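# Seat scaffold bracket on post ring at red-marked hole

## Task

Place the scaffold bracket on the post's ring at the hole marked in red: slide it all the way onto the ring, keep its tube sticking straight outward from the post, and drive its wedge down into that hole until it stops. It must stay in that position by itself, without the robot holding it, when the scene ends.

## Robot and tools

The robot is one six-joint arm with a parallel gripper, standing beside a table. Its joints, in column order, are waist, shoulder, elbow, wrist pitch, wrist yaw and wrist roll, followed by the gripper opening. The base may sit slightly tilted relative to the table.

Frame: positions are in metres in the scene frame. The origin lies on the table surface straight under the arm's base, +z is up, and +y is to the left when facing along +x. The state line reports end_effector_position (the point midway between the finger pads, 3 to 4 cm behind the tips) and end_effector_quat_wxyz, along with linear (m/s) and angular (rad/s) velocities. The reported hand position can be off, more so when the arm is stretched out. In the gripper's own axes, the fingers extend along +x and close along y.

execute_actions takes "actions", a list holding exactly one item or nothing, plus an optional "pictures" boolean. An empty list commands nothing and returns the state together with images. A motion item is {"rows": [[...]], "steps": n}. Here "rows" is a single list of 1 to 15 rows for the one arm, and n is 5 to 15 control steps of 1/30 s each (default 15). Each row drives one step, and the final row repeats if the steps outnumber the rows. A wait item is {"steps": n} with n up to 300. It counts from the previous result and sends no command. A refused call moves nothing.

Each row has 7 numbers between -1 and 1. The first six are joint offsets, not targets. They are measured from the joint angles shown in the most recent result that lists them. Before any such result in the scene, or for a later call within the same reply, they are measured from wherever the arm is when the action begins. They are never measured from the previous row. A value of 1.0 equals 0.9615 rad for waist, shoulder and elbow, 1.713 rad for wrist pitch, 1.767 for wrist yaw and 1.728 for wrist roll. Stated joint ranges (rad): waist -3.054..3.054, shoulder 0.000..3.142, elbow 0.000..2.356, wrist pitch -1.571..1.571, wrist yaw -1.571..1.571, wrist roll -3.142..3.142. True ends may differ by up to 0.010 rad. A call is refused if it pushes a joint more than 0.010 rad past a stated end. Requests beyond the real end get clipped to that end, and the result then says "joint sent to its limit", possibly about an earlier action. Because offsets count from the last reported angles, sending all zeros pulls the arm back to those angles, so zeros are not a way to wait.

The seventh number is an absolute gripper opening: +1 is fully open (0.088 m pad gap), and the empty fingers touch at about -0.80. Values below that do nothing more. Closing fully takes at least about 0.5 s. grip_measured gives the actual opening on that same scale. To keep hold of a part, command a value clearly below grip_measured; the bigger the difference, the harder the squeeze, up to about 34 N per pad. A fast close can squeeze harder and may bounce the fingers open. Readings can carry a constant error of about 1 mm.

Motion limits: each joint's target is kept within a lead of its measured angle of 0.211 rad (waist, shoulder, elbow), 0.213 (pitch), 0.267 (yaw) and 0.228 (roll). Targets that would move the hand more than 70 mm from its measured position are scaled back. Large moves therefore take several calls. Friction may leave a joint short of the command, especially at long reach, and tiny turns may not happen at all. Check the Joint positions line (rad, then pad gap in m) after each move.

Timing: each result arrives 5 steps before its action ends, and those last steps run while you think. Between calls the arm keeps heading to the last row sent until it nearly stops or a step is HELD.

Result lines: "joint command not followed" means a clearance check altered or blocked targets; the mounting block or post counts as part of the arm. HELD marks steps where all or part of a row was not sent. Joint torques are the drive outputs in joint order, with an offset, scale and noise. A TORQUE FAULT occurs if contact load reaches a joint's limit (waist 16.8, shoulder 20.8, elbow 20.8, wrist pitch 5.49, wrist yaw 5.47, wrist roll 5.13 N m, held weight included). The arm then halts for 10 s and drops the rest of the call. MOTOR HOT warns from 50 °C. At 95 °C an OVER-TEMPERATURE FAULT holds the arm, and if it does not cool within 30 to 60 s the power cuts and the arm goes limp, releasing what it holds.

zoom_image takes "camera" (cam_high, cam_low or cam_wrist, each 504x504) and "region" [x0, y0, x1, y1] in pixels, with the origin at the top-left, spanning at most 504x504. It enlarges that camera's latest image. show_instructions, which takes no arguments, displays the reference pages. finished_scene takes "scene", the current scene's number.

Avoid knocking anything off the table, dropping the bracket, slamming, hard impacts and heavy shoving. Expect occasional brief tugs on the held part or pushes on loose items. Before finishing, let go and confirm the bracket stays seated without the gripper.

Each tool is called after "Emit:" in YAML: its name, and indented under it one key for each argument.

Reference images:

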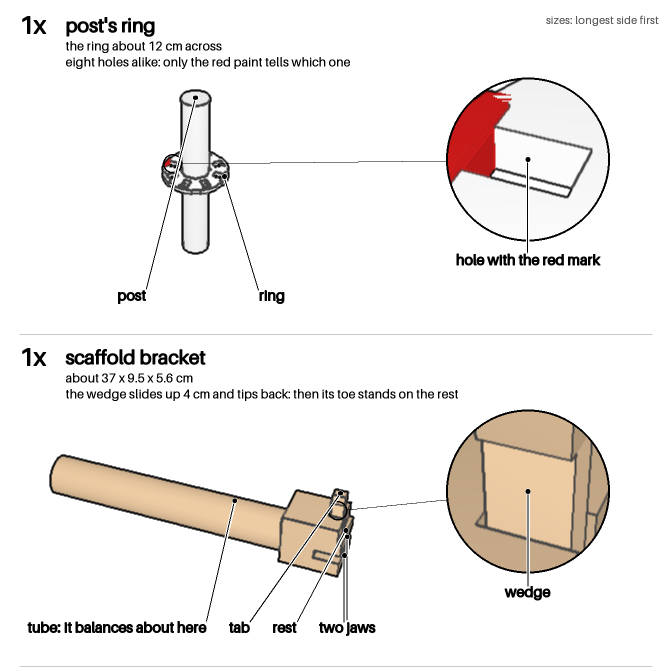

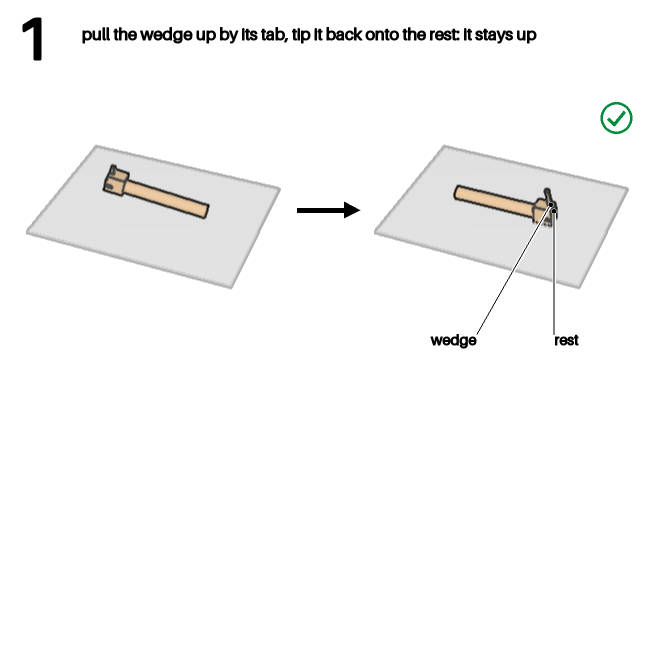

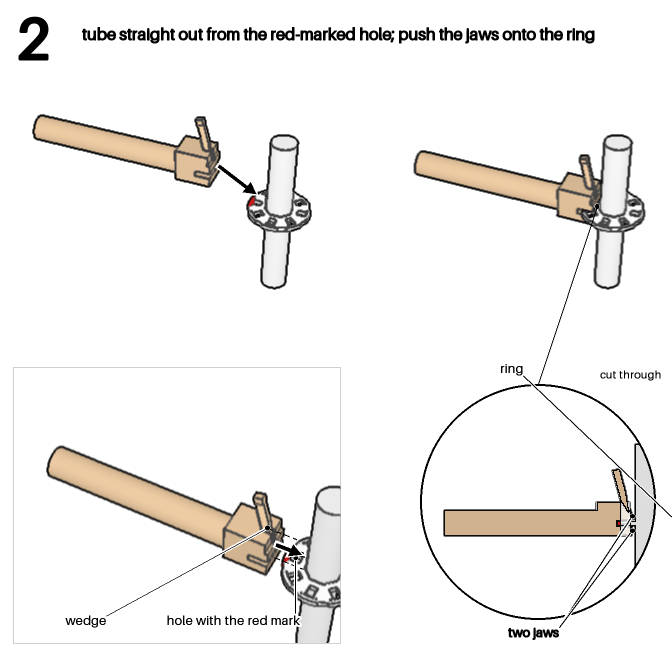

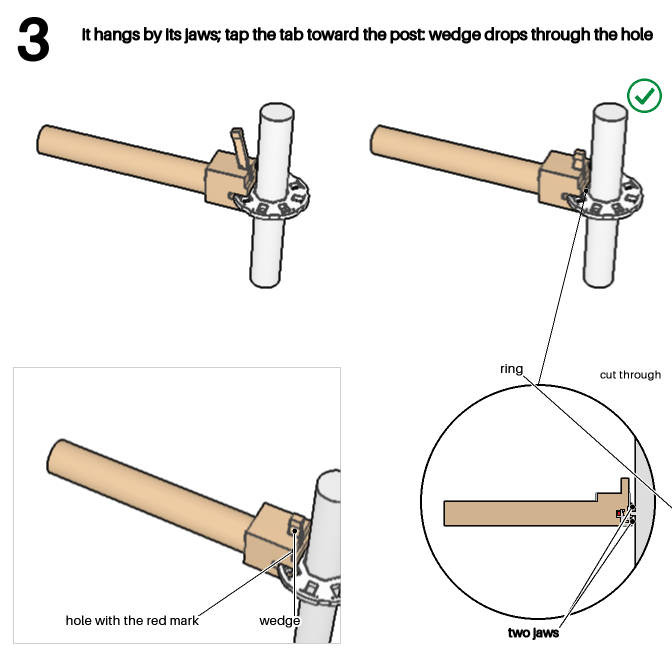

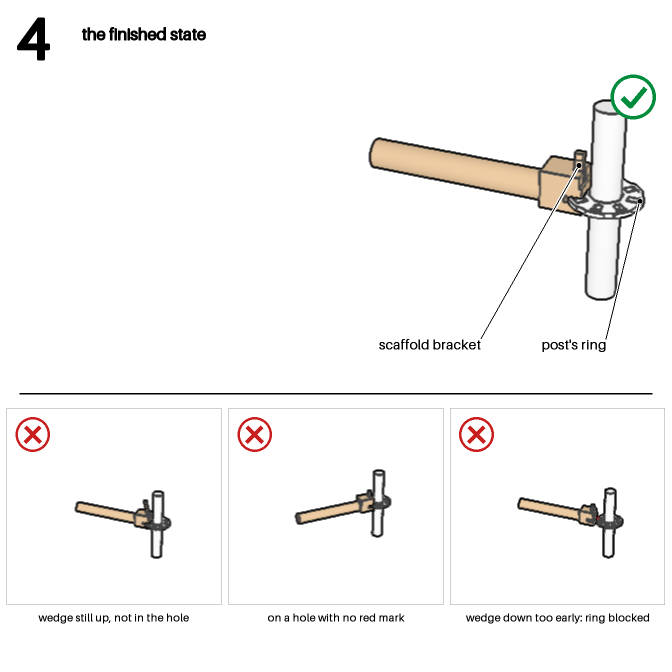

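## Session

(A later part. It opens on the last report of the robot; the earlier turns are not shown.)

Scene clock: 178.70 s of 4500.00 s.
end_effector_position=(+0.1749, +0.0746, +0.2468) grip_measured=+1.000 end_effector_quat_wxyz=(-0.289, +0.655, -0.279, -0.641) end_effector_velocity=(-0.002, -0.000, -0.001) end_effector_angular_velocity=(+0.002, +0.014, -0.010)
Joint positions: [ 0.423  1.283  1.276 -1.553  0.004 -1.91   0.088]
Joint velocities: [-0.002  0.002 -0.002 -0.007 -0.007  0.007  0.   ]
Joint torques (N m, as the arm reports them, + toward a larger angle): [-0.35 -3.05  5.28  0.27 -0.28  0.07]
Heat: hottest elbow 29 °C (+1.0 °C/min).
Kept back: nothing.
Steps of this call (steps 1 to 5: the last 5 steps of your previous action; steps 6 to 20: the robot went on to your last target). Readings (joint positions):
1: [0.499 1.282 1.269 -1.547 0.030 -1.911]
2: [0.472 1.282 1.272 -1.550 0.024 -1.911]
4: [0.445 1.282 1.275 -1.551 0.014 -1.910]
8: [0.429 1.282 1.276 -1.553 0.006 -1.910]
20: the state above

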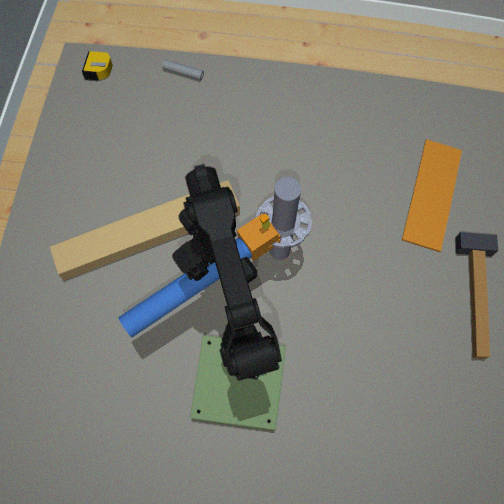

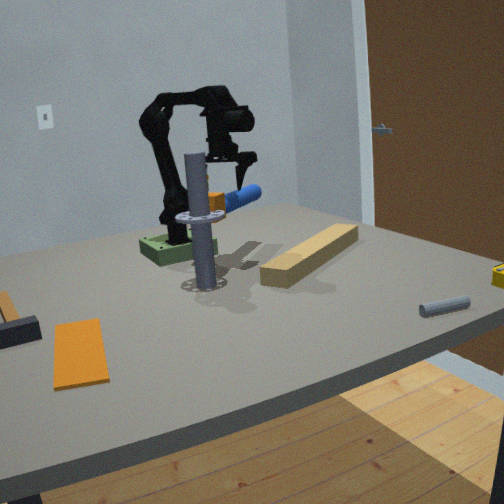

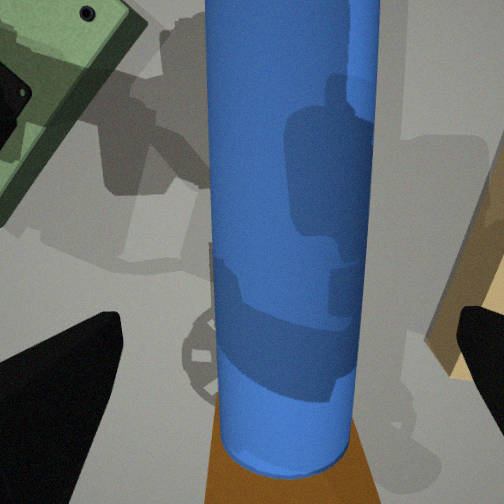

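Emit:
execute_actions:
  actions:
    - {"rows":[[0.145,-0.03,0,0,0,0.085,1]],"steps":12}

Emit:
execute_actions:
  actions:
    - {"rows":[[0,-0.03,-0.185,0.055,0,0,1]],"steps":15}

Emit:
execute_actions:
  actions:
    - {"steps":10}
  pictures: true

Scene clock: 179.57 s of 4500.00 s.
end_effector_position=(+0.1621, +0.0953, +0.2505) grip_measured=+1.000 end_effector_quat_wxyz=(-0.297, +0.658, -0.273, -0.636) end_effector_velocity=(-0.017, +0.016, +0.007) end_effector_angular_velocity=(+0.031, -0.025, -0.058)
Joint positions: [ 0.549  1.261  1.276 -1.553  0.003 -1.78   0.088]
Joint velocities: [ 0.11  -0.046 -0.002 -0.007 -0.007  0.168  0.   ]
Joint torques (N m, as the arm reports them, + toward a larger angle): [ 0.12 -4.14  4.52  0.52 -0.12  0.06]
Heat: hottest elbow 29 °C (+1.0 °C/min).
Steps of this call (steps 1 to 15: the robot went on to your last target; steps 16 to 19: nothing new was sent; steps 20 to 26: the first 7 steps of this action). Readings (joint positions):
20: [0.438 1.281 1.276 -1.553 0.008 -1.877]
21: [0.472 1.278 1.276 -1.553 0.007 -1.844]
23: [0.524 1.270 1.276 -1.553 0.003 -1.806]
26: the state above

Scene clock: 180.07 s of 4500.00 s.
end_effector_position=(+0.1525, +0.0914, +0.2136) grip_measured=+1.000 end_effector_quat_wxyz=(-0.283, +0.647, -0.289, -0.646) end_effector_velocity=(-0.001, +0.001, -0.006) end_effector_angular_velocity=(+0.005, +0.006, +0.010)
Joint positions: [ 0.558  1.237  1.112 -1.465  0.004 -1.768  0.088]
Joint velocities: [ 0.002 -0.002 -0.027  0.022 -0.007 -0.007  0.   ]
Joint torques (N m, as the arm reports them, + toward a larger angle): [-0.1  -4.24  3.73  0.59 -0.14 -0.01]
Heat: hottest elbow 29 °C (+1.0 °C/min).
Steps of this call (steps 1 to 5: the last 5 steps of your previous action; steps 6 to 15: the first 10 steps of this action, its rows measured from where the robot was after step 5). Readings (joint positions):
5: [0.557 1.260 1.276 -1.553 0.004 -1.768]
6: [0.558 1.254 1.255 -1.531 0.004 -1.768]
7: [0.558 1.242 1.219 -1.504 0.004 -1.768]
9: [0.558 1.237 1.157 -1.494 0.004 -1.768]
13: [0.558 1.237 1.114 -1.470 0.004 -1.768]
15: the state above

Scene clock: 180.40 s of 4500.00 s.
end_effector_position=(+0.1523, +0.0912, +0.2127) grip_measured=+1.000 end_effector_quat_wxyz=(-0.283, +0.647, -0.289, -0.646) end_effector_velocity=(-0.002, -0.001, -0.000) end_effector_angular_velocity=(+0.003, +0.010, +0.019)
Joint positions: [ 0.558  1.237  1.108 -1.462  0.004 -1.768  0.088]
Joint velocities: [-0.002 -0.002 -0.002 -0.007 -0.007 -0.022  0.   ]
Joint torques (N m, as the arm reports them, + toward a larger angle): [-0.1  -4.17  3.7   0.63 -0.15 -0.03]
Heat: hottest elbow 29 °C (+1.0 °C/min).
Kept back: nothing.
Steps of this call (steps 1 to 5: the last 5 steps of your previous action; steps 6 to 10: the robot went on to your last target). Readings (joint positions):
1: [0.558 1.237 1.111 -1.464 0.004 -1.768]
2: [0.558 1.237 1.110 -1.464 0.004 -1.768]
4: [0.558 1.237 1.109 -1.463 0.004 -1.768]
8: [0.558 1.237 1.108 -1.462 0.004 -1.768]
10: the state above

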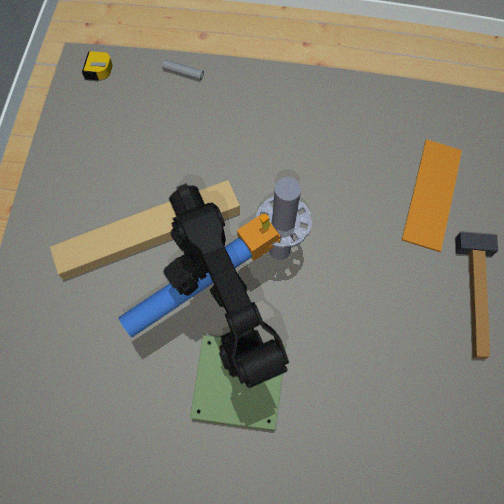

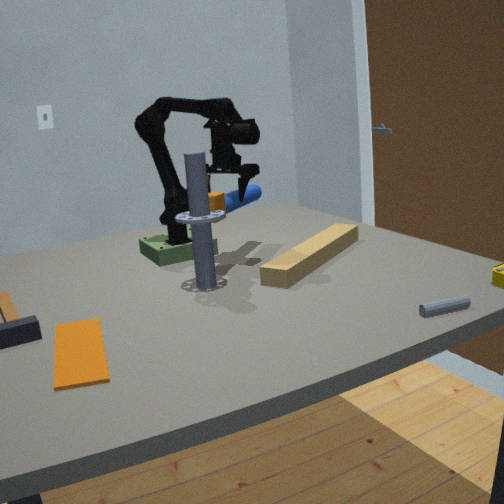

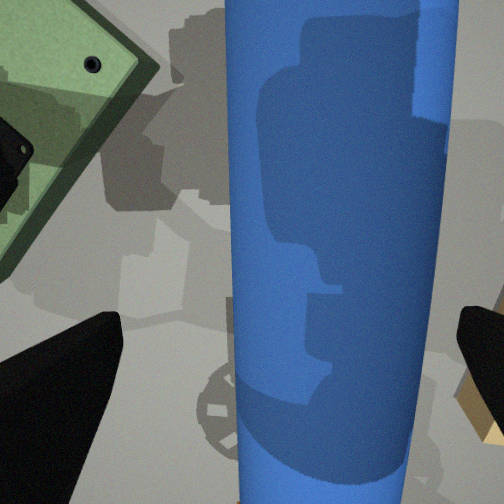

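Emit:
execute_actions:
  actions:
    - {"rows":[[0,0.042,0.012,0.018,0,0,1]],"steps":12}

Emit:
execute_actions:
  actions:
    - {"steps":8}
  pictures: true

Scene clock: 180.90 s of 4500.00 s.
end_effector_position=(+0.1590, +0.0952, +0.2078) grip_measured=+1.000 end_effector_quat_wxyz=(-0.281, +0.646, -0.291, -0.647) end_effector_velocity=(+0.010, +0.004, -0.004) end_effector_angular_velocity=(+0.000, -0.014, +0.005)
Joint positions: [ 0.558  1.269  1.109 -1.437  0.004 -1.768  0.088]
Joint velocities: [-0.002  0.032  0.007  0.037  0.007 -0.007  0.   ]
Joint torques (N m, as the arm reports them, + toward a larger angle): [-0.06 -3.24  5.4   0.58 -0.14 -0.02]
Heat: hottest elbow 29 °C (+1.0 °C/min).
Steps of this call (steps 1 to 8: the robot went on to your last target; steps 9 to 15: the first 7 steps of this action). Readings (joint positions):
9: [0.558 1.240 1.108 -1.460 0.004 -1.768]
10: [0.558 1.245 1.108 -1.451 0.004 -1.768]
12: [0.558 1.259 1.109 -1.440 0.004 -1.768]
15: the state above

Scene clock: 181.17 s of 4500.00 s.
end_effector_position=(+0.1599, +0.0958, +0.2081) grip_measured=+1.000 end_effector_quat_wxyz=(-0.282, +0.647, -0.290, -0.647) end_effector_velocity=(-0.005, -0.002, -0.001) end_effector_angular_velocity=(-0.007, +0.027, +0.005)
Joint positions: [ 0.558  1.27   1.112 -1.434  0.004 -1.768  0.088]
Joint velocities: [-0.002  0.002 -0.002 -0.022 -0.007 -0.007  0.   ]
Joint torques (N m, as the arm reports them, + toward a larger angle): [-0.04 -2.99  5.25  0.64 -0.12  0.  ]
Heat: hottest elbow 29 °C (+1.0 °C/min).
Kept back: nothing.
Steps of this call (steps 1 to 5: the last 5 steps of your previous action; steps 6 to 8: the robot went on to your last target). Readings (joint positions):
1: [0.558 1.269 1.110 -1.436 0.004 -1.768]
2: [0.558 1.269 1.111 -1.435 0.004 -1.768]
4: [0.558 1.270 1.111 -1.435 0.004 -1.768]
8: the state above

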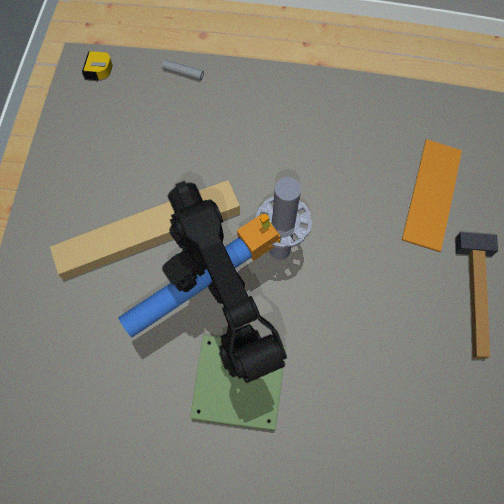

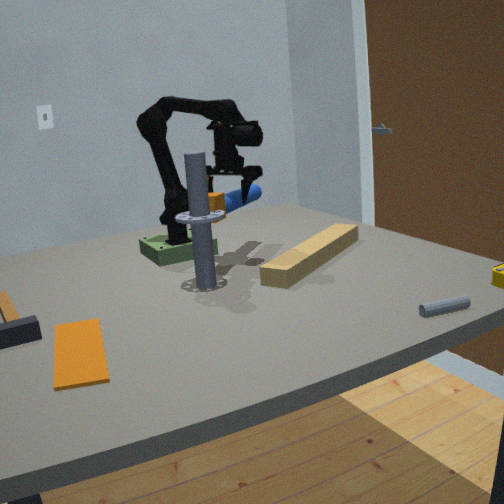

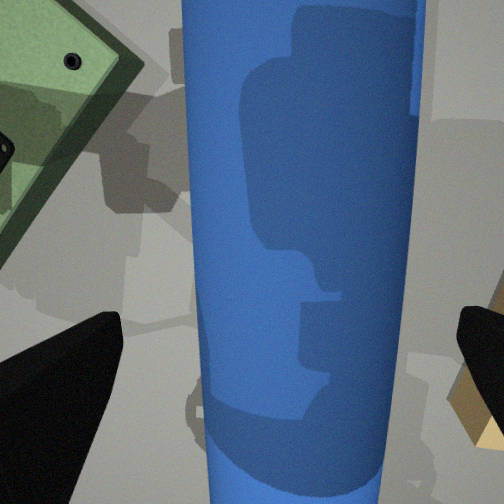

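Centred. Close.

Emit:
execute_actions:
  actions:
    - {"rows":[[0,0,0,0,0,0,-0.5]],"steps":15}

Emit:
execute_actions:
  actions:
    - {"steps":8}

Scene clock: 181.67 s of 4500.00 s.
end_effector_position=(+0.1602, +0.0960, +0.2080) grip_measured=+0.232 end_effector_quat_wxyz=(-0.283, +0.647, -0.289, -0.647) end_effector_velocity=(-0.002, -0.001, +0.001) end_effector_angular_velocity=(+0.005, +0.006, +0.019)
Joint positions: [ 0.557  1.271  1.112 -1.433  0.003 -1.768  0.05 ]
Joint velocities: [-0.002 -0.007 -0.002 -0.007 -0.007 -0.022 -0.   ]
Joint torques (N m, as the arm reports them, + toward a larger angle): [-0.02 -3.8   4.63  0.35 -0.1   0.02]
Heat: hottest elbow 29 °C (+1.0 °C/min).
Steps of this call (steps 1 to 5: the robot went on to your last target; steps 6 to 15: the first 10 steps of this action). Readings (joint positions):
6: [0.558 1.271 1.112 -1.434 0.004 -1.768]
7: [0.558 1.271 1.112 -1.434 0.004 -1.768]
9: [0.558 1.271 1.112 -1.434 0.004 -1.768]
13: [0.557 1.270 1.112 -1.432 0.003 -1.768]
15: the state above

Scene clock: 181.93 s of 4500.00 s.
end_effector_position=(+0.1602, +0.0960, +0.2080) grip_measured=+0.232 end_effector_quat_wxyz=(-0.283, +0.647, -0.289, -0.647) end_effector_velocity=(-0.003, -0.000, -0.002) end_effector_angular_velocity=(-0.002, +0.019, +0.024)
Joint positions: [ 0.557  1.271  1.112 -1.433  0.003 -1.768  0.05 ]
Joint velocities: [ 0.002  0.002 -0.007 -0.007 -0.007 -0.022 -0.   ]
Joint torques (N m, as the arm reports them, + toward a larger angle): [-0.05 -3.84  4.57  0.32 -0.11  0.04]
Heat: hottest elbow 29 °C (+1.0 °C/min).
Kept back: nothing.
Steps of this call (steps 1 to 5: the last 5 steps of your previous action; steps 6 to 8: the robot went on to your last target). Readings (joint positions):
1: [0.557 1.271 1.112 -1.433 0.003 -1.768]
2: [0.557 1.271 1.112 -1.433 0.003 -1.768]
4: [0.557 1.271 1.112 -1.433 0.003 -1.768]
8: the state above

Emit:
execute_actions:
  actions:
    - {"rows":[[-0.065,0.01,0.02,-0.005,0,-0.032,-0.5]],"steps":15}

Emit:
execute_actions:
  actions:
    - {"steps":8}
  pictures: true

Scene clock: 182.53 s of 4500.00 s.
end_effector_position=(+0.1600, +0.0940, +0.2092) grip_measured=+0.232 end_effector_quat_wxyz=(-0.284, +0.637, -0.279, -0.660) end_effector_velocity=(-0.004, -0.001, +0.000) end_effector_angular_velocity=(+0.010, +0.029, +0.024)
Joint positions: [ 0.521  1.273  1.117 -1.444 -0.032 -1.82   0.05 ]
Joint velocities: [-0.012  0.002  0.002 -0.022 -0.022 -0.037 -0.   ]
Joint torques (N m, as the arm reports them, + toward a larger angle): [-2.54 -2.92  5.78  0.65  1.35 -0.07]
Heat: hottest elbow 29 °C (+1.0 °C/min).
Steps of this call (steps 1 to 8: the robot went on to your last target; steps 9 to 18: the first 10 steps of this action). Readings (joint positions):
9: [0.552 1.271 1.113 -1.434 -0.002 -1.776]
10: [0.541 1.271 1.114 -1.437 -0.013 -1.792]
12: [0.529 1.271 1.116 -1.440 -0.024 -1.808]
16: [0.522 1.273 1.117 -1.443 -0.031 -1.818]
18: the state above

Scene clock: 182.80 s of 4500.00 s.
end_effector_position=(+0.1600, +0.0939, +0.2091) grip_measured=+0.233 end_effector_quat_wxyz=(-0.283, +0.636, -0.279, -0.661) end_effector_velocity=(-0.005, -0.002, -0.001) end_effector_angular_velocity=(-0.006, +0.027, +0.005)
Joint positions: [ 0.519  1.273  1.117 -1.444 -0.033 -1.822  0.05 ]
Joint velocities: [-0.002  0.002 -0.002 -0.022 -0.007 -0.007 -0.   ]
Joint torques (N m, as the arm reports them, + toward a larger angle): [-2.55 -3.01  5.85  0.64  1.38 -0.06]
Heat: hottest elbow 29 °C (+1.0 °C/min).
Kept back: nothing.
Steps of this call (steps 1 to 5: the last 5 steps of your previous action; steps 6 to 8: the robot went on to your last target). Readings (joint positions):
1: [0.520 1.273 1.117 -1.444 -0.032 -1.821]
2: [0.520 1.273 1.117 -1.444 -0.032 -1.821]
4: [0.520 1.273 1.117 -1.444 -0.033 -1.821]
8: the state above

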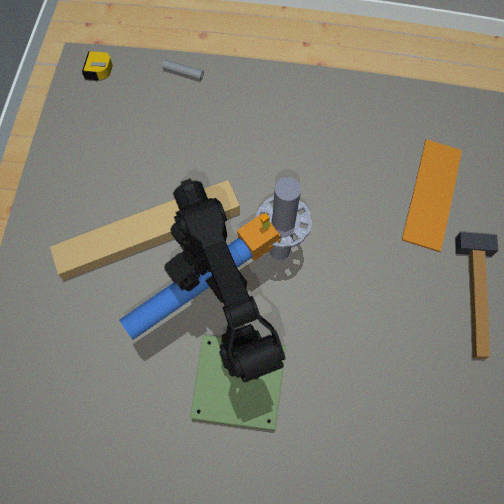

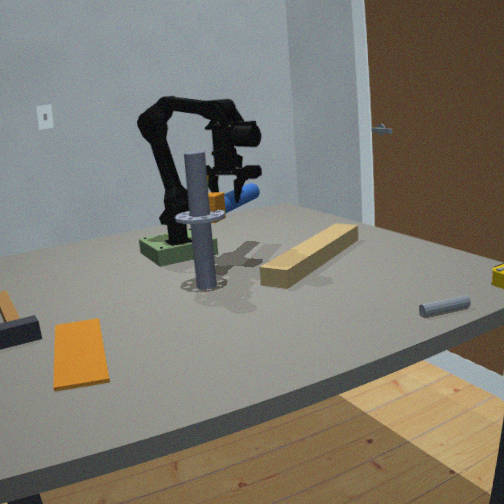

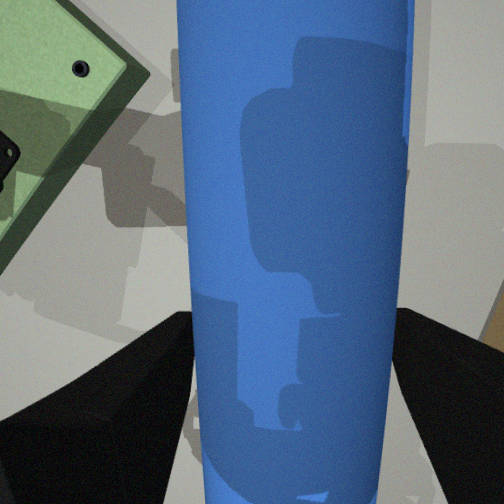

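Emit:
zoom_image:
  camera: "cam_high"
  region: [230, 170, 320, 260]

Emit:
zoom_image:
  camera: "cam_low"
  region: [170, 150, 270, 250]

Region (230, 170, 320, 260) of cam_high's 504x504 image, scaled by 5.600, with more detail than that image has.

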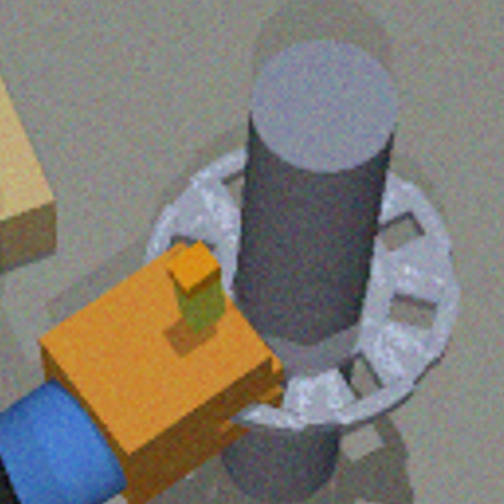

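Region (170, 150, 270, 250) of cam_low's 504x504 image, scaled by 5.040, with more detail than that image has.

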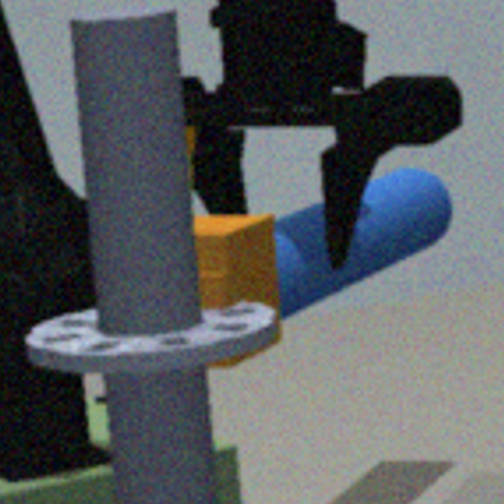

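Emit:
execute_actions:
  actions:
    - {"rows":[[0.03,0,0,0.005,0.018,0.03,-0.5],[0.03,0,0,0.005,0.018,0.03,-0.5],[0.03,0,0,0.005,0.018,0.03,-0.5],[0.03,0,0,0.005,0.018,0.03,-0.5],[0.03,0,0,0.005,0.018,0.03,1]],"steps":15}

Emit:
execute_actions:
  actions:
    - {"rows":[[0,0.03,0.19,-0.055,0,0,1]],"steps":15}

Emit:
execute_actions:
  actions:
    - {"steps":6}

Scene clock: 185.40 s of 4500.00 s.
end_effector_position=(+0.1613, +0.0959, +0.2090) grip_measured=+0.248 end_effector_quat_wxyz=(-0.287, +0.643, -0.288, -0.649) end_effector_velocity=(+0.005, -0.019, -0.000) end_effector_angular_velocity=(-0.119, -0.044, -0.048)
Joint positions: [ 0.546  1.274  1.118 -1.435 -0.007 -1.775  0.051]
Joint velocities: [ 0.002 -0.002 -0.002 -0.022  0.125  0.051  0.059]
Joint torques (N m, as the arm reports them, + toward a larger angle): [ 0.14 -3.79  4.56  0.36 -0.01  0.04]
Heat: hottest elbow 29 °C (+1.0 °C/min).
Steps of this call (steps 1 to 15: the robot went on to your last target; steps 16 to 68: nothing new was sent; steps 69 to 78: the first 10 steps of this action). Readings (joint positions):
69: [0.522 1.274 1.118 -1.444 -0.031 -1.819]
70: [0.530 1.274 1.118 -1.440 -0.024 -1.806]
72: [0.538 1.274 1.118 -1.437 -0.016 -1.792]
76: [0.545 1.274 1.118 -1.435 -0.010 -1.779]
78: the state above

Scene clock: 185.90 s of 4500.00 s.
end_effector_position=(+0.1720, +0.1018, +0.2480) grip_measured=+1.000 end_effector_quat_wxyz=(-0.304, +0.656, -0.272, -0.635) end_effector_velocity=(-0.011, -0.005, +0.004) end_effector_angular_velocity=(-0.017, +0.044, +0.005)
Joint positions: [ 0.546  1.295  1.288 -1.523 -0.005 -1.773  0.088]
Joint velocities: [-0.002 -0.002  0.017 -0.066 -0.007 -0.007  0.   ]
Joint torques (N m, as the arm reports them, + toward a larger angle): [-0.07 -3.26  5.29  0.35 -0.14  0.  ]
Heat: hottest elbow 29 °C (+1.0 °C/min).
Steps of this call (steps 1 to 5: the last 5 steps of your previous action; steps 6 to 15: the first 10 steps of this action, its rows measured from where the robot was after step 5). Readings (joint positions):
5: [0.546 1.274 1.118 -1.435 -0.005 -1.773]
6: [0.546 1.278 1.140 -1.458 -0.005 -1.773]
7: [0.546 1.290 1.176 -1.486 -0.005 -1.773]
9: [0.546 1.294 1.243 -1.492 -0.005 -1.773]
13: [0.546 1.294 1.287 -1.518 -0.005 -1.773]
15: the state above

Scene clock: 186.10 s of 4500.00 s.
end_effector_position=(+0.1721, +0.1019, +0.2489) grip_measured=+1.000 end_effector_quat_wxyz=(-0.305, +0.656, -0.272, -0.635) end_effector_velocity=(-0.003, -0.002, +0.002) end_effector_angular_velocity=(-0.014, +0.006, +0.024)
Joint positions: [ 0.546  1.295  1.292 -1.526 -0.005 -1.773  0.088]
Joint velocities: [ 0.002 -0.002  0.007 -0.022  0.007 -0.022  0.   ]
Joint torques (N m, as the arm reports them, + toward a larger angle): [-0.06 -3.16  5.22  0.35 -0.15 -0.01]
Heat: hottest elbow 29 °C (+1.0 °C/min).
Kept back: nothing.
Steps of this call (steps 1 to 5: the last 5 steps of your previous action; step 6: the robot went on to your last target). Readings (joint positions):
1: [0.546 1.295 1.289 -1.524 -0.005 -1.773]
2: [0.546 1.295 1.290 -1.524 -0.005 -1.773]
4: [0.546 1.295 1.291 -1.525 -0.005 -1.773]
6: the state above

Emit:
execute_actions:
  actions:
    - {"rows":[[-0.1,-0.04,0.06,0.123,0.292,-0.118,-0.9]],"steps":15}

Emit:
execute_actions:
  actions:
    - {"steps":12}

Scene clock: 186.60 s of 4500.00 s.
end_effector_position=(+0.2469, +0.0395, +0.2954) grip_measured=-0.154 end_effector_quat_wxyz=(-0.242, +0.821, -0.300, -0.421) end_effector_velocity=(+0.025, -0.039, +0.027) end_effector_angular_velocity=(-0.285, -0.181, -0.051)
Joint positions: [ 0.454  1.26   1.344 -1.325  0.475 -1.967  0.031]
Joint velocities: [-0.007 -0.002 -0.002  0.081  0.33  -0.081 -0.175]
Joint torques (N m, as the arm reports them, + toward a larger angle): [-0.3  -4.27  5.33  1.25  0.36 -0.08]
Heat: hottest elbow 29 °C (+1.0 °C/min).
Steps of this call (steps 1 to 5: the robot went on to your last target; steps 6 to 15: the first 10 steps of this action). Readings (joint positions):
6: [0.539 1.292 1.296 -1.503 0.037 -1.816]
7: [0.517 1.287 1.301 -1.441 0.115 -1.863]
9: [0.479 1.281 1.328 -1.368 0.262 -1.916]
13: [0.455 1.261 1.344 -1.333 0.445 -1.959]
15: the state above

Scene clock: 187.00 s of 4500.00 s.
end_effector_position=(+0.2493, +0.0357, +0.2981) grip_measured=-0.785 end_effector_quat_wxyz=(-0.234, +0.827, -0.306, -0.410) end_effector_velocity=(-0.004, -0.003, -0.003) end_effector_angular_velocity=(-0.009, +0.030, +0.001)
Joint positions: [ 0.453  1.26   1.344 -1.318  0.507 -1.974  0.001]
Joint velocities: [-0.007  0.002 -0.002 -0.022 -0.007 -0.007 -0.   ]
Joint torques (N m, as the arm reports them, + toward a larger angle): [-0.38 -4.41  5.42  1.28  0.4  -0.1 ]
Heat: hottest elbow 29 °C (+1.0 °C/min).
Kept back: nothing.
Steps of this call (steps 1 to 5: the last 5 steps of your previous action; steps 6 to 12: the robot went on to your last target). Readings (joint positions):
1: [0.453 1.260 1.344 -1.323 0.484 -1.969]
2: [0.453 1.260 1.344 -1.322 0.491 -1.971]
4: [0.453 1.260 1.344 -1.320 0.499 -1.973]
8: [0.453 1.260 1.344 -1.318 0.505 -1.974]
12: the state above

Emit:
execute_actions:
  actions:
    - {"rows":[[-0.175,0.01,0,0,0,0,-0.9]],"steps":15}

Emit:
execute_actions:
  actions:
    - {"steps":8}
  pictures: true

Scene clock: 187.57 s of 4500.00 s.
end_effector_position=(+0.2554, +0.0004, +0.2986) grip_measured=-0.785 end_effector_quat_wxyz=(-0.271, +0.803, -0.360, -0.390) end_effector_velocity=(+0.001, -0.005, +0.000) end_effector_angular_velocity=(+0.020, -0.003, -0.018)
Joint positions: [ 0.305  1.264  1.348 -1.303  0.498 -1.975  0.001]
Joint velocities: [-0.032 -0.002  0.002  0.007 -0.022 -0.007 -0.   ]
Joint torques (N m, as the arm reports them, + toward a larger angle): [-1.63 -3.47  4.57  0.01  0.61  0.  ]
Heat: hottest elbow 29 °C (+1.0 °C/min).
Steps of this call (steps 1 to 7: the robot went on to your last target; steps 8 to 17: the first 10 steps of this action). Readings (joint positions):
8: [0.435 1.260 1.344 -1.316 0.502 -1.974]
9: [0.394 1.261 1.344 -1.316 0.503 -1.974]
11: [0.330 1.262 1.344 -1.313 0.507 -1.974]
15: [0.307 1.263 1.348 -1.303 0.499 -1.975]
17: the state above

Scene clock: 187.83 s of 4500.00 s.
end_effector_position=(+0.2556, -0.0002, +0.2987) grip_measured=-0.785 end_effector_quat_wxyz=(-0.272, +0.803, -0.361, -0.389) end_effector_velocity=(-0.002, +0.002, -0.002) end_effector_angular_velocity=(+0.008, +0.021, +0.023)
Joint positions: [ 0.302  1.264  1.349 -1.302  0.497 -1.975  0.001]
Joint velocities: [-0.002 -0.002 -0.002 -0.007 -0.022 -0.022 -0.   ]
Joint torques (N m, as the arm reports them, + toward a larger angle): [-1.76 -3.55  4.51 -0.01  0.67  0.02]
Heat: hottest elbow 29 °C (+1.0 °C/min).
Kept back: nothing.
Steps of this call (steps 1 to 5: the last 5 steps of your previous action; steps 6 to 8: the robot went on to your last target). Readings (joint positions):
1: [0.304 1.264 1.348 -1.303 0.498 -1.975]
2: [0.303 1.264 1.348 -1.302 0.498 -1.975]
4: [0.302 1.264 1.349 -1.302 0.497 -1.975]
8: the state above

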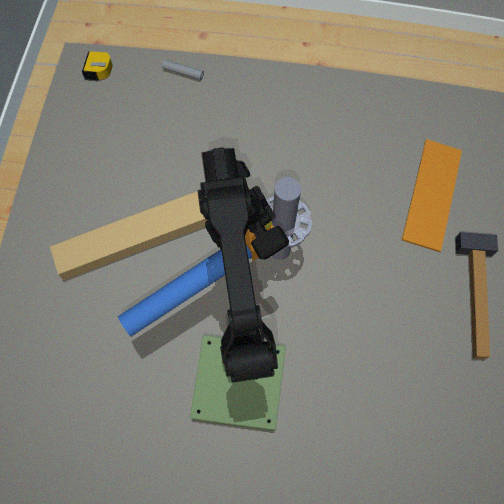

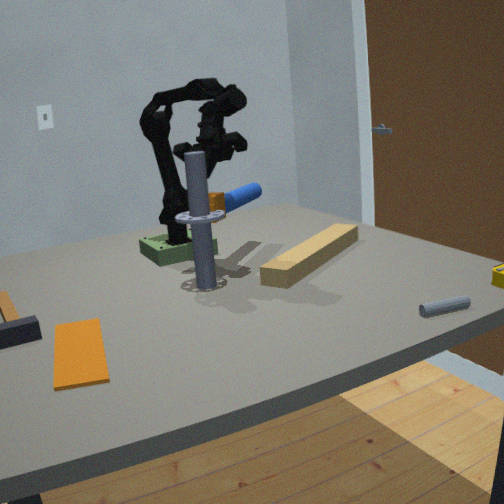

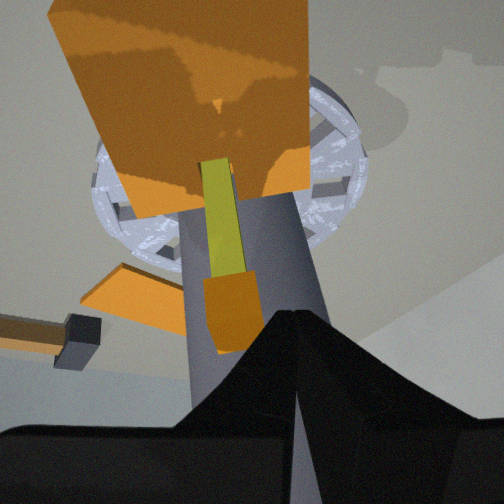

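Emit:
execute_actions:
  actions:
    - {"rows":[[0.02,0.0,0.085,-0.04,0,0,-0.9]],"steps":12}

Emit:
execute_actions:
  actions:
    - {"rows":[[-0.04,-0.05,0.0,-0.03,0,0,-0.9]],"steps":12}

Emit:
execute_actions:
  actions:
    - {"steps":8}
  pictures: true

Scene clock: 190.20 s of 4500.00 s.
end_effector_position=(+0.2515, +0.0022, +0.3156) grip_measured=-0.785 end_effector_quat_wxyz=(-0.272, +0.806, -0.353, -0.388) end_effector_velocity=(-0.003, -0.000, +0.030) end_effector_angular_velocity=(+0.015, -0.063, -0.001)
Joint positions: [ 0.316  1.265  1.418 -1.361  0.496 -1.974  0.001]
Joint velocities: [ 0.007 -0.012  0.1   -0.051  0.007  0.007 -0.   ]
Joint torques (N m, as the arm reports them, + toward a larger angle): [ 0.25 -3.91  5.05  0.83  0.31 -0.02]
Heat: hottest elbow 29 °C (+1.0 °C/min).
Steps of this call (steps 1 to 15: the robot went on to your last target; steps 16 to 64: nothing new was sent; steps 65 to 71: the first 7 steps of this action). Readings (joint positions):
65: [0.303 1.266 1.360 -1.312 0.495 -1.974]
66: [0.309 1.270 1.375 -1.329 0.494 -1.974]
68: [0.315 1.270 1.400 -1.352 0.495 -1.974]
71: the state above

Scene clock: 190.60 s of 4500.00 s.
end_effector_position=(+0.2357, -0.0100, +0.3224) grip_measured=-0.785 end_effector_quat_wxyz=(-0.278, +0.800, -0.366, -0.385) end_effector_velocity=(-0.022, -0.013, +0.008) end_effector_angular_velocity=(+0.010, +0.002, -0.035)
Joint positions: [ 0.285  1.221  1.422 -1.411  0.496 -1.974  0.001]
Joint velocities: [-0.032 -0.061  0.002 -0.066 -0.007  0.007 -0.   ]
Joint torques (N m, as the arm reports them, + toward a larger angle): [-0.22 -3.45  4.72  1.03  0.23  0.  ]
Heat: hottest elbow 29 °C (+1.0 °C/min).
Steps of this call (steps 1 to 5: the last 5 steps of your previous action; steps 6 to 12: the first 7 steps of this action, its rows measured from where the robot was after step 5). Readings (joint positions):
5: [0.318 1.265 1.422 -1.366 0.496 -1.974]
6: [0.314 1.260 1.422 -1.371 0.496 -1.974]
7: [0.306 1.255 1.422 -1.387 0.496 -1.974]
9: [0.292 1.238 1.422 -1.403 0.496 -1.974]
12: the state above

Scene clock: 190.87 s of 4500.00 s.
end_effector_position=(+0.2349, -0.0107, +0.3224) grip_measured=-0.785 end_effector_quat_wxyz=(-0.277, +0.800, -0.368, -0.385) end_effector_velocity=(-0.002, -0.000, +0.000) end_effector_angular_velocity=(+0.003, +0.007, +0.006)
Joint positions: [ 0.282  1.22   1.422 -1.414  0.496 -1.974  0.001]
Joint velocities: [-0.002 -0.002  0.002 -0.007 -0.007 -0.007 -0.   ]
Joint torques (N m, as the arm reports them, + toward a larger angle): [-0.36 -3.87  4.69  0.88  0.24 -0.02]
Heat: hottest elbow 29 °C (+1.0 °C/min).
Kept back: nothing.
Steps of this call (steps 1 to 5: the last 5 steps of your previous action; steps 6 to 8: the robot went on to your last target). Readings (joint positions):
1: [0.284 1.220 1.422 -1.412 0.496 -1.974]
2: [0.284 1.220 1.422 -1.412 0.496 -1.974]
4: [0.283 1.220 1.422 -1.413 0.496 -1.974]
8: the state above

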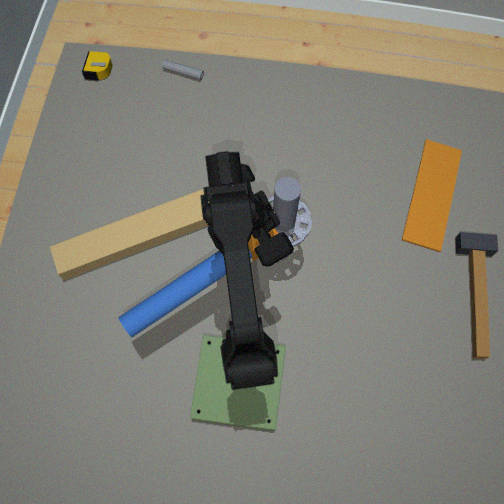

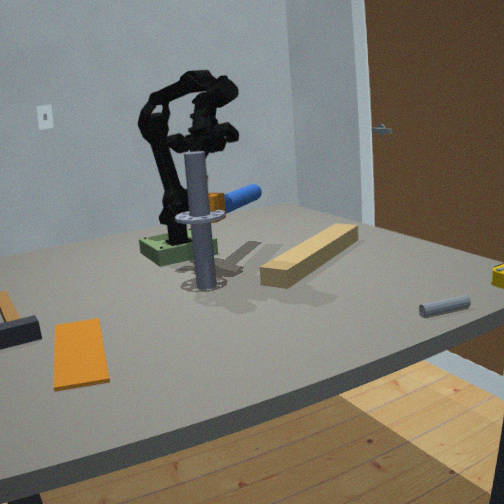

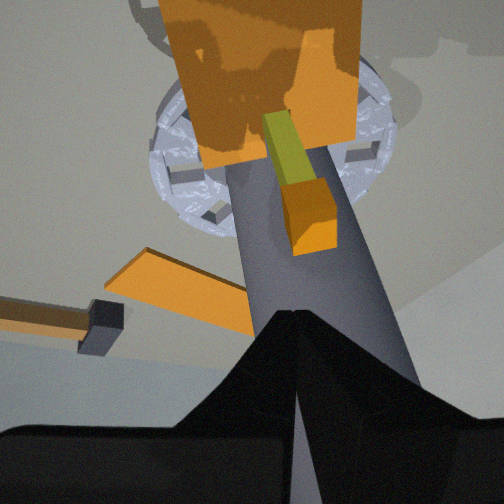

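Emit:
execute_actions:
  actions:
    - {"rows":[[0.0,0.0,-0.105,0.058,0,0,-0.9]],"steps":12}

Emit:
execute_actions:
  actions:
    - {"steps":8}
  pictures: true

Scene clock: 191.40 s of 4500.00 s.
end_effector_position=(+0.2433, -0.0093, +0.3035) grip_measured=-0.785 end_effector_quat_wxyz=(-0.277, +0.800, -0.369, -0.383) end_effector_velocity=(+0.006, +0.001, -0.014) end_effector_angular_velocity=(+0.005, -0.002, +0.001)
Joint positions: [ 0.282  1.219  1.337 -1.328  0.502 -1.974  0.001]
Joint velocities: [-0.007 -0.002 -0.061  0.066 -0.007 -0.007 -0.   ]
Joint torques (N m, as the arm reports them, + toward a larger angle): [-0.01 -3.66  4.04  1.35  0.01 -0.03]
Heat: hottest elbow 29 °C (+1.0 °C/min).
Steps of this call (steps 1 to 9: the robot went on to your last target; steps 10 to 16: the first 7 steps of this action). Readings (joint positions):
10: [0.282 1.219 1.410 -1.398 0.496 -1.974]
11: [0.282 1.215 1.391 -1.371 0.496 -1.974]
13: [0.282 1.215 1.359 -1.346 0.496 -1.974]
16: the state above

Scene clock: 191.67 s of 4500.00 s.
end_effector_position=(+0.2446, -0.0088, +0.3028) grip_measured=-0.785 end_effector_quat_wxyz=(-0.278, +0.801, -0.368, -0.381) end_effector_velocity=(+0.001, +0.002, -0.000) end_effector_angular_velocity=(-0.001, +0.003, +0.023)
Joint positions: [ 0.282  1.219  1.333 -1.319  0.501 -1.974  0.001]
Joint velocities: [ 0.002 -0.002 -0.002  0.007 -0.007 -0.022 -0.   ]
Joint torques (N m, as the arm reports them, + toward a larger angle): [-0.03 -3.63  3.82  1.35  0.03 -0.01]
Heat: hottest elbow 29 °C (+1.0 °C/min).
Kept back: nothing.
Steps of this call (steps 1 to 5: the last 5 steps of your previous action; steps 6 to 8: the robot went on to your last target). Readings (joint positions):
1: [0.282 1.219 1.336 -1.326 0.501 -1.974]
2: [0.282 1.219 1.335 -1.323 0.500 -1.974]
4: [0.282 1.219 1.334 -1.320 0.501 -1.974]
8: the state above

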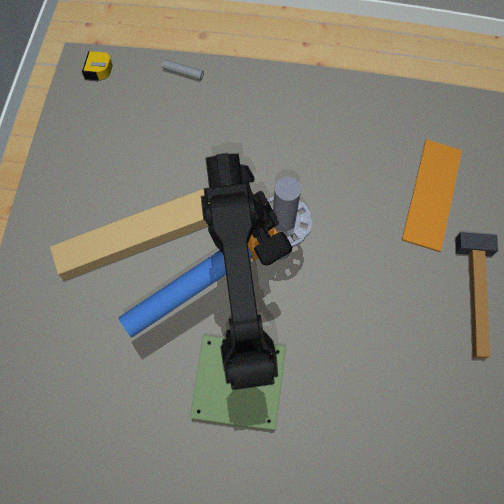

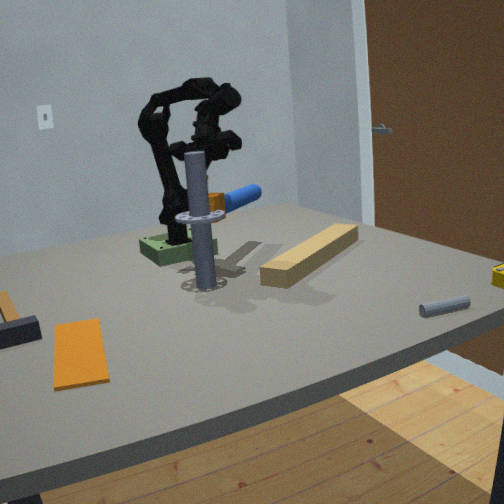

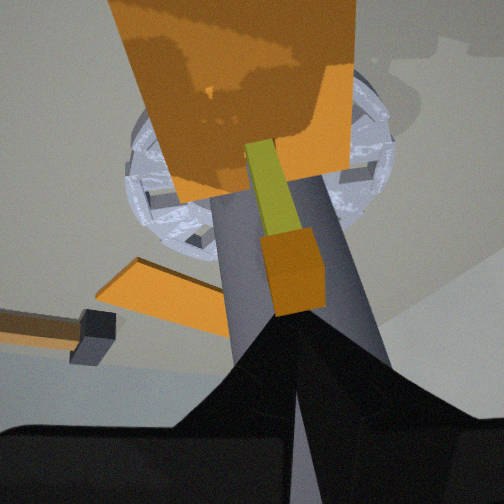

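Emit:
execute_actions:
  actions:
    - {"rows":[[0.0,-0.02,-0.08,0.035,0,0,-0.9]],"steps":12}

Emit:
execute_actions:
  actions:
    - {"steps":8}
  pictures: true

Scene clock: 192.07 s of 4500.00 s.
end_effector_position=(+0.2473, -0.0100, +0.2983) grip_measured=-0.785 end_effector_quat_wxyz=(-0.285, +0.807, -0.366, -0.366) end_effector_velocity=(-0.002, +0.002, -0.005) end_effector_angular_velocity=(+0.020, -0.026, +0.024)
Joint positions: [ 0.281  1.197  1.287 -1.262  0.513 -1.974  0.001]
Joint velocities: [-0.002 -0.042 -0.051  0.051 -0.022 -0.022 -0.   ]
Joint torques (N m, as the arm reports them, + toward a larger angle): [ 0.09 -2.9   2.58  1.05 -0.31  0.01]
Heat: hottest elbow 29 °C (+1.0 °C/min).
Steps of this call (steps 1 to 5: the robot went on to your last target; steps 6 to 12: the first 7 steps of this action). Readings (joint positions):
6: [0.282 1.216 1.323 -1.304 0.501 -1.974]
7: [0.282 1.210 1.310 -1.287 0.507 -1.974]
9: [0.281 1.203 1.295 -1.271 0.513 -1.974]
12: the state above

Scene clock: 192.33 s of 4500.00 s.
end_effector_position=(+0.2473, -0.0101, +0.2981) grip_measured=-0.785 end_effector_quat_wxyz=(-0.286, +0.807, -0.365, -0.365) end_effector_velocity=(-0.002, -0.000, -0.003) end_effector_angular_velocity=(-0.000, +0.016, +0.006)
Joint positions: [ 0.281  1.194  1.283 -1.257  0.514 -1.974  0.001]
Joint velocities: [-0.002 -0.002 -0.007 -0.007 -0.007 -0.007 -0.   ]
Joint torques (N m, as the arm reports them, + toward a larger angle): [ 0.15 -2.9   2.61  1.06 -0.32 -0.02]
Heat: hottest elbow 29 °C (+1.0 °C/min).
Kept back: nothing.
Steps of this call (steps 1 to 5: the last 5 steps of your previous action; steps 6 to 8: the robot went on to your last target). Readings (joint positions):
1: [0.281 1.196 1.286 -1.261 0.513 -1.974]
2: [0.281 1.195 1.285 -1.260 0.513 -1.974]
4: [0.281 1.194 1.283 -1.258 0.513 -1.974]
8: the state above

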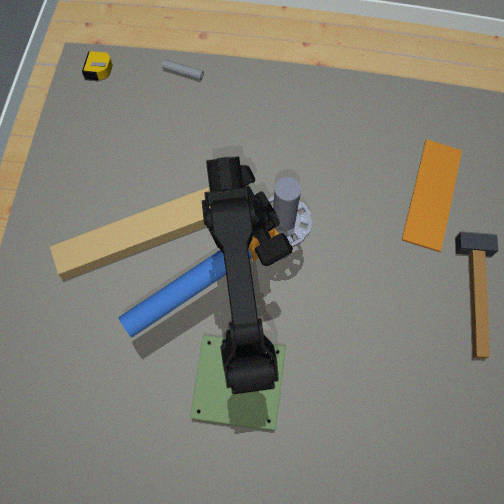

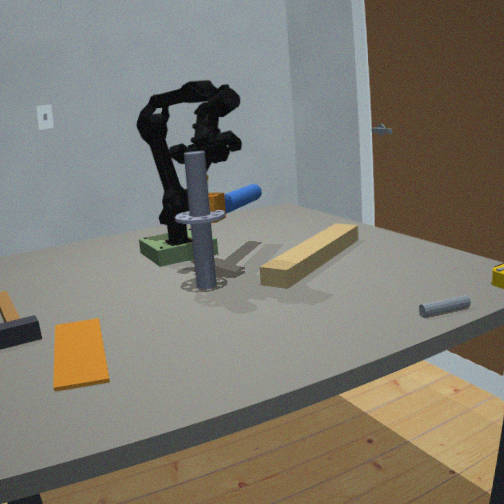

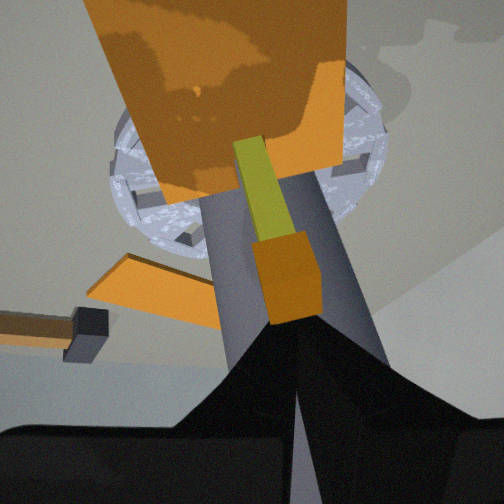

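Emit:
execute_actions:
  actions:
    - {"rows":[[0.0,0.01,0.04,-0.02,0,0,-0.9],[0.0,0.01,0.04,-0.02,0,0,-0.9],[0.0,0.01,0.04,-0.02,0,0,-0.9],[0.0,0.01,0.04,-0.02,0,0,-0.9],[0.115,-0.01,0.03,-0.055,0.01,0,-0.9]],"steps":15}

Emit:
execute_actions:
  actions:
    - {"rows":[[0.0,-0.02,-0.07,0.03,0,0,-0.9]],"steps":12}

Emit:
execute_actions:
  actions:
    - {"steps":8}
  pictures: true

Scene clock: 193.10 s of 4500.00 s.
end_effector_position=(+0.2361, +0.0018, +0.3045) grip_measured=-0.785 end_effector_quat_wxyz=(-0.250, +0.819, -0.350, -0.380) end_effector_velocity=(-0.070, +0.109, -0.012) end_effector_angular_velocity=(+0.236, +0.218, +0.506)
Joint positions: [ 0.361  1.19   1.312 -1.337  0.545 -1.974  0.001]
Joint velocities: [ 0.369 -0.134  0.007 -0.256 -0.33  -0.022  0.   ]
Joint torques (N m, as the arm reports them, + toward a larger angle): [ 0.17 -3.1   4.59  0.86 -0.09 -0.01]
Heat: hottest elbow 29 °C (+1.0 °C/min).
Steps of this call (steps 1 to 13: the robot went on to your last target; steps 14 to 23: the first 10 steps of this action). Readings (joint positions):
14: [0.281 1.194 1.286 -1.259 0.514 -1.974]
15: [0.281 1.196 1.292 -1.266 0.513 -1.974]
17: [0.281 1.198 1.299 -1.280 0.513 -1.974]
21: [0.339 1.195 1.309 -1.315 0.567 -1.974]
23: the state above

Scene clock: 193.50 s of 4500.00 s.
end_effector_position=(+0.2337, +0.0066, +0.3027) grip_measured=-0.785 end_effector_quat_wxyz=(-0.254, +0.827, -0.335, -0.374) end_effector_velocity=(-0.002, -0.005, -0.003) end_effector_angular_velocity=(-0.013, -0.030, -0.005)
Joint positions: [ 0.385  1.157  1.277 -1.305  0.544 -1.974  0.001]
Joint velocities: [-0.002 -0.037 -0.046  0.037  0.022 -0.007 -0.   ]
Joint torques (N m, as the arm reports them, + toward a larger angle): [-0.12 -1.99  2.31  1.52 -0.11 -0.02]
Heat: hottest elbow 29 °C (+1.0 °C/min).
Steps of this call (steps 1 to 5: the last 5 steps of your previous action; steps 6 to 12: the first 7 steps of this action, its rows measured from where the robot was after step 5). Readings (joint positions):
5: [0.385 1.185 1.313 -1.346 0.536 -1.974]
6: [0.385 1.182 1.307 -1.341 0.538 -1.974]
7: [0.385 1.175 1.297 -1.329 0.541 -1.974]
9: [0.385 1.163 1.285 -1.315 0.542 -1.974]
12: the state above

Scene clock: 193.77 s of 4500.00 s.
end_effector_position=(+0.2339, +0.0064, +0.3028) grip_measured=-0.785 end_effector_quat_wxyz=(-0.255, +0.828, -0.334, -0.372) end_effector_velocity=(-0.003, -0.001, -0.002) end_effector_angular_velocity=(+0.007, +0.007, -0.005)
Joint positions: [ 0.385  1.154  1.274 -1.3    0.547 -1.974  0.001]
Joint velocities: [-0.002 -0.007 -0.007 -0.007 -0.007  0.007 -0.   ]
Joint torques (N m, as the arm reports them, + toward a larger angle): [-0.06 -1.75  2.37  1.55 -0.19 -0.01]
Heat: hottest elbow 29 °C (+1.0 °C/min).
Kept back: nothing.
Steps of this call (steps 1 to 5: the last 5 steps of your previous action; steps 6 to 8: the robot went on to your last target). Readings (joint positions):
1: [0.385 1.156 1.276 -1.304 0.545 -1.974]
2: [0.385 1.155 1.275 -1.303 0.545 -1.974]
4: [0.385 1.154 1.275 -1.301 0.546 -1.974]
8: the state above

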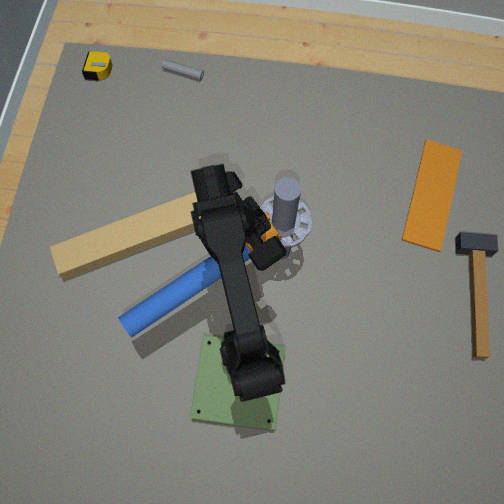

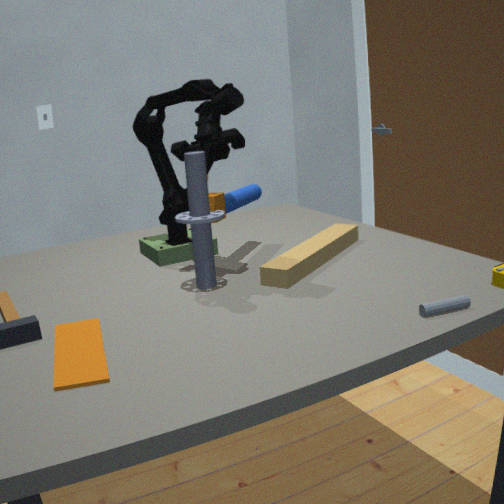

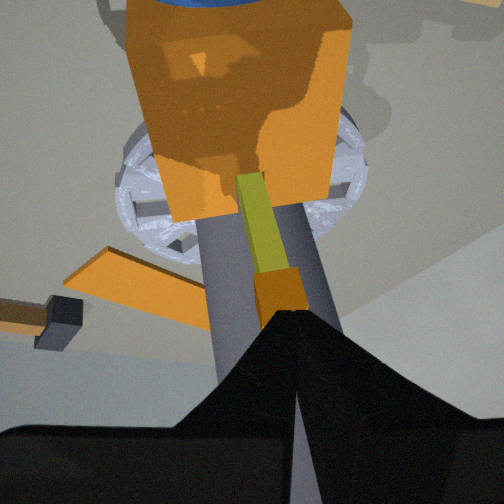

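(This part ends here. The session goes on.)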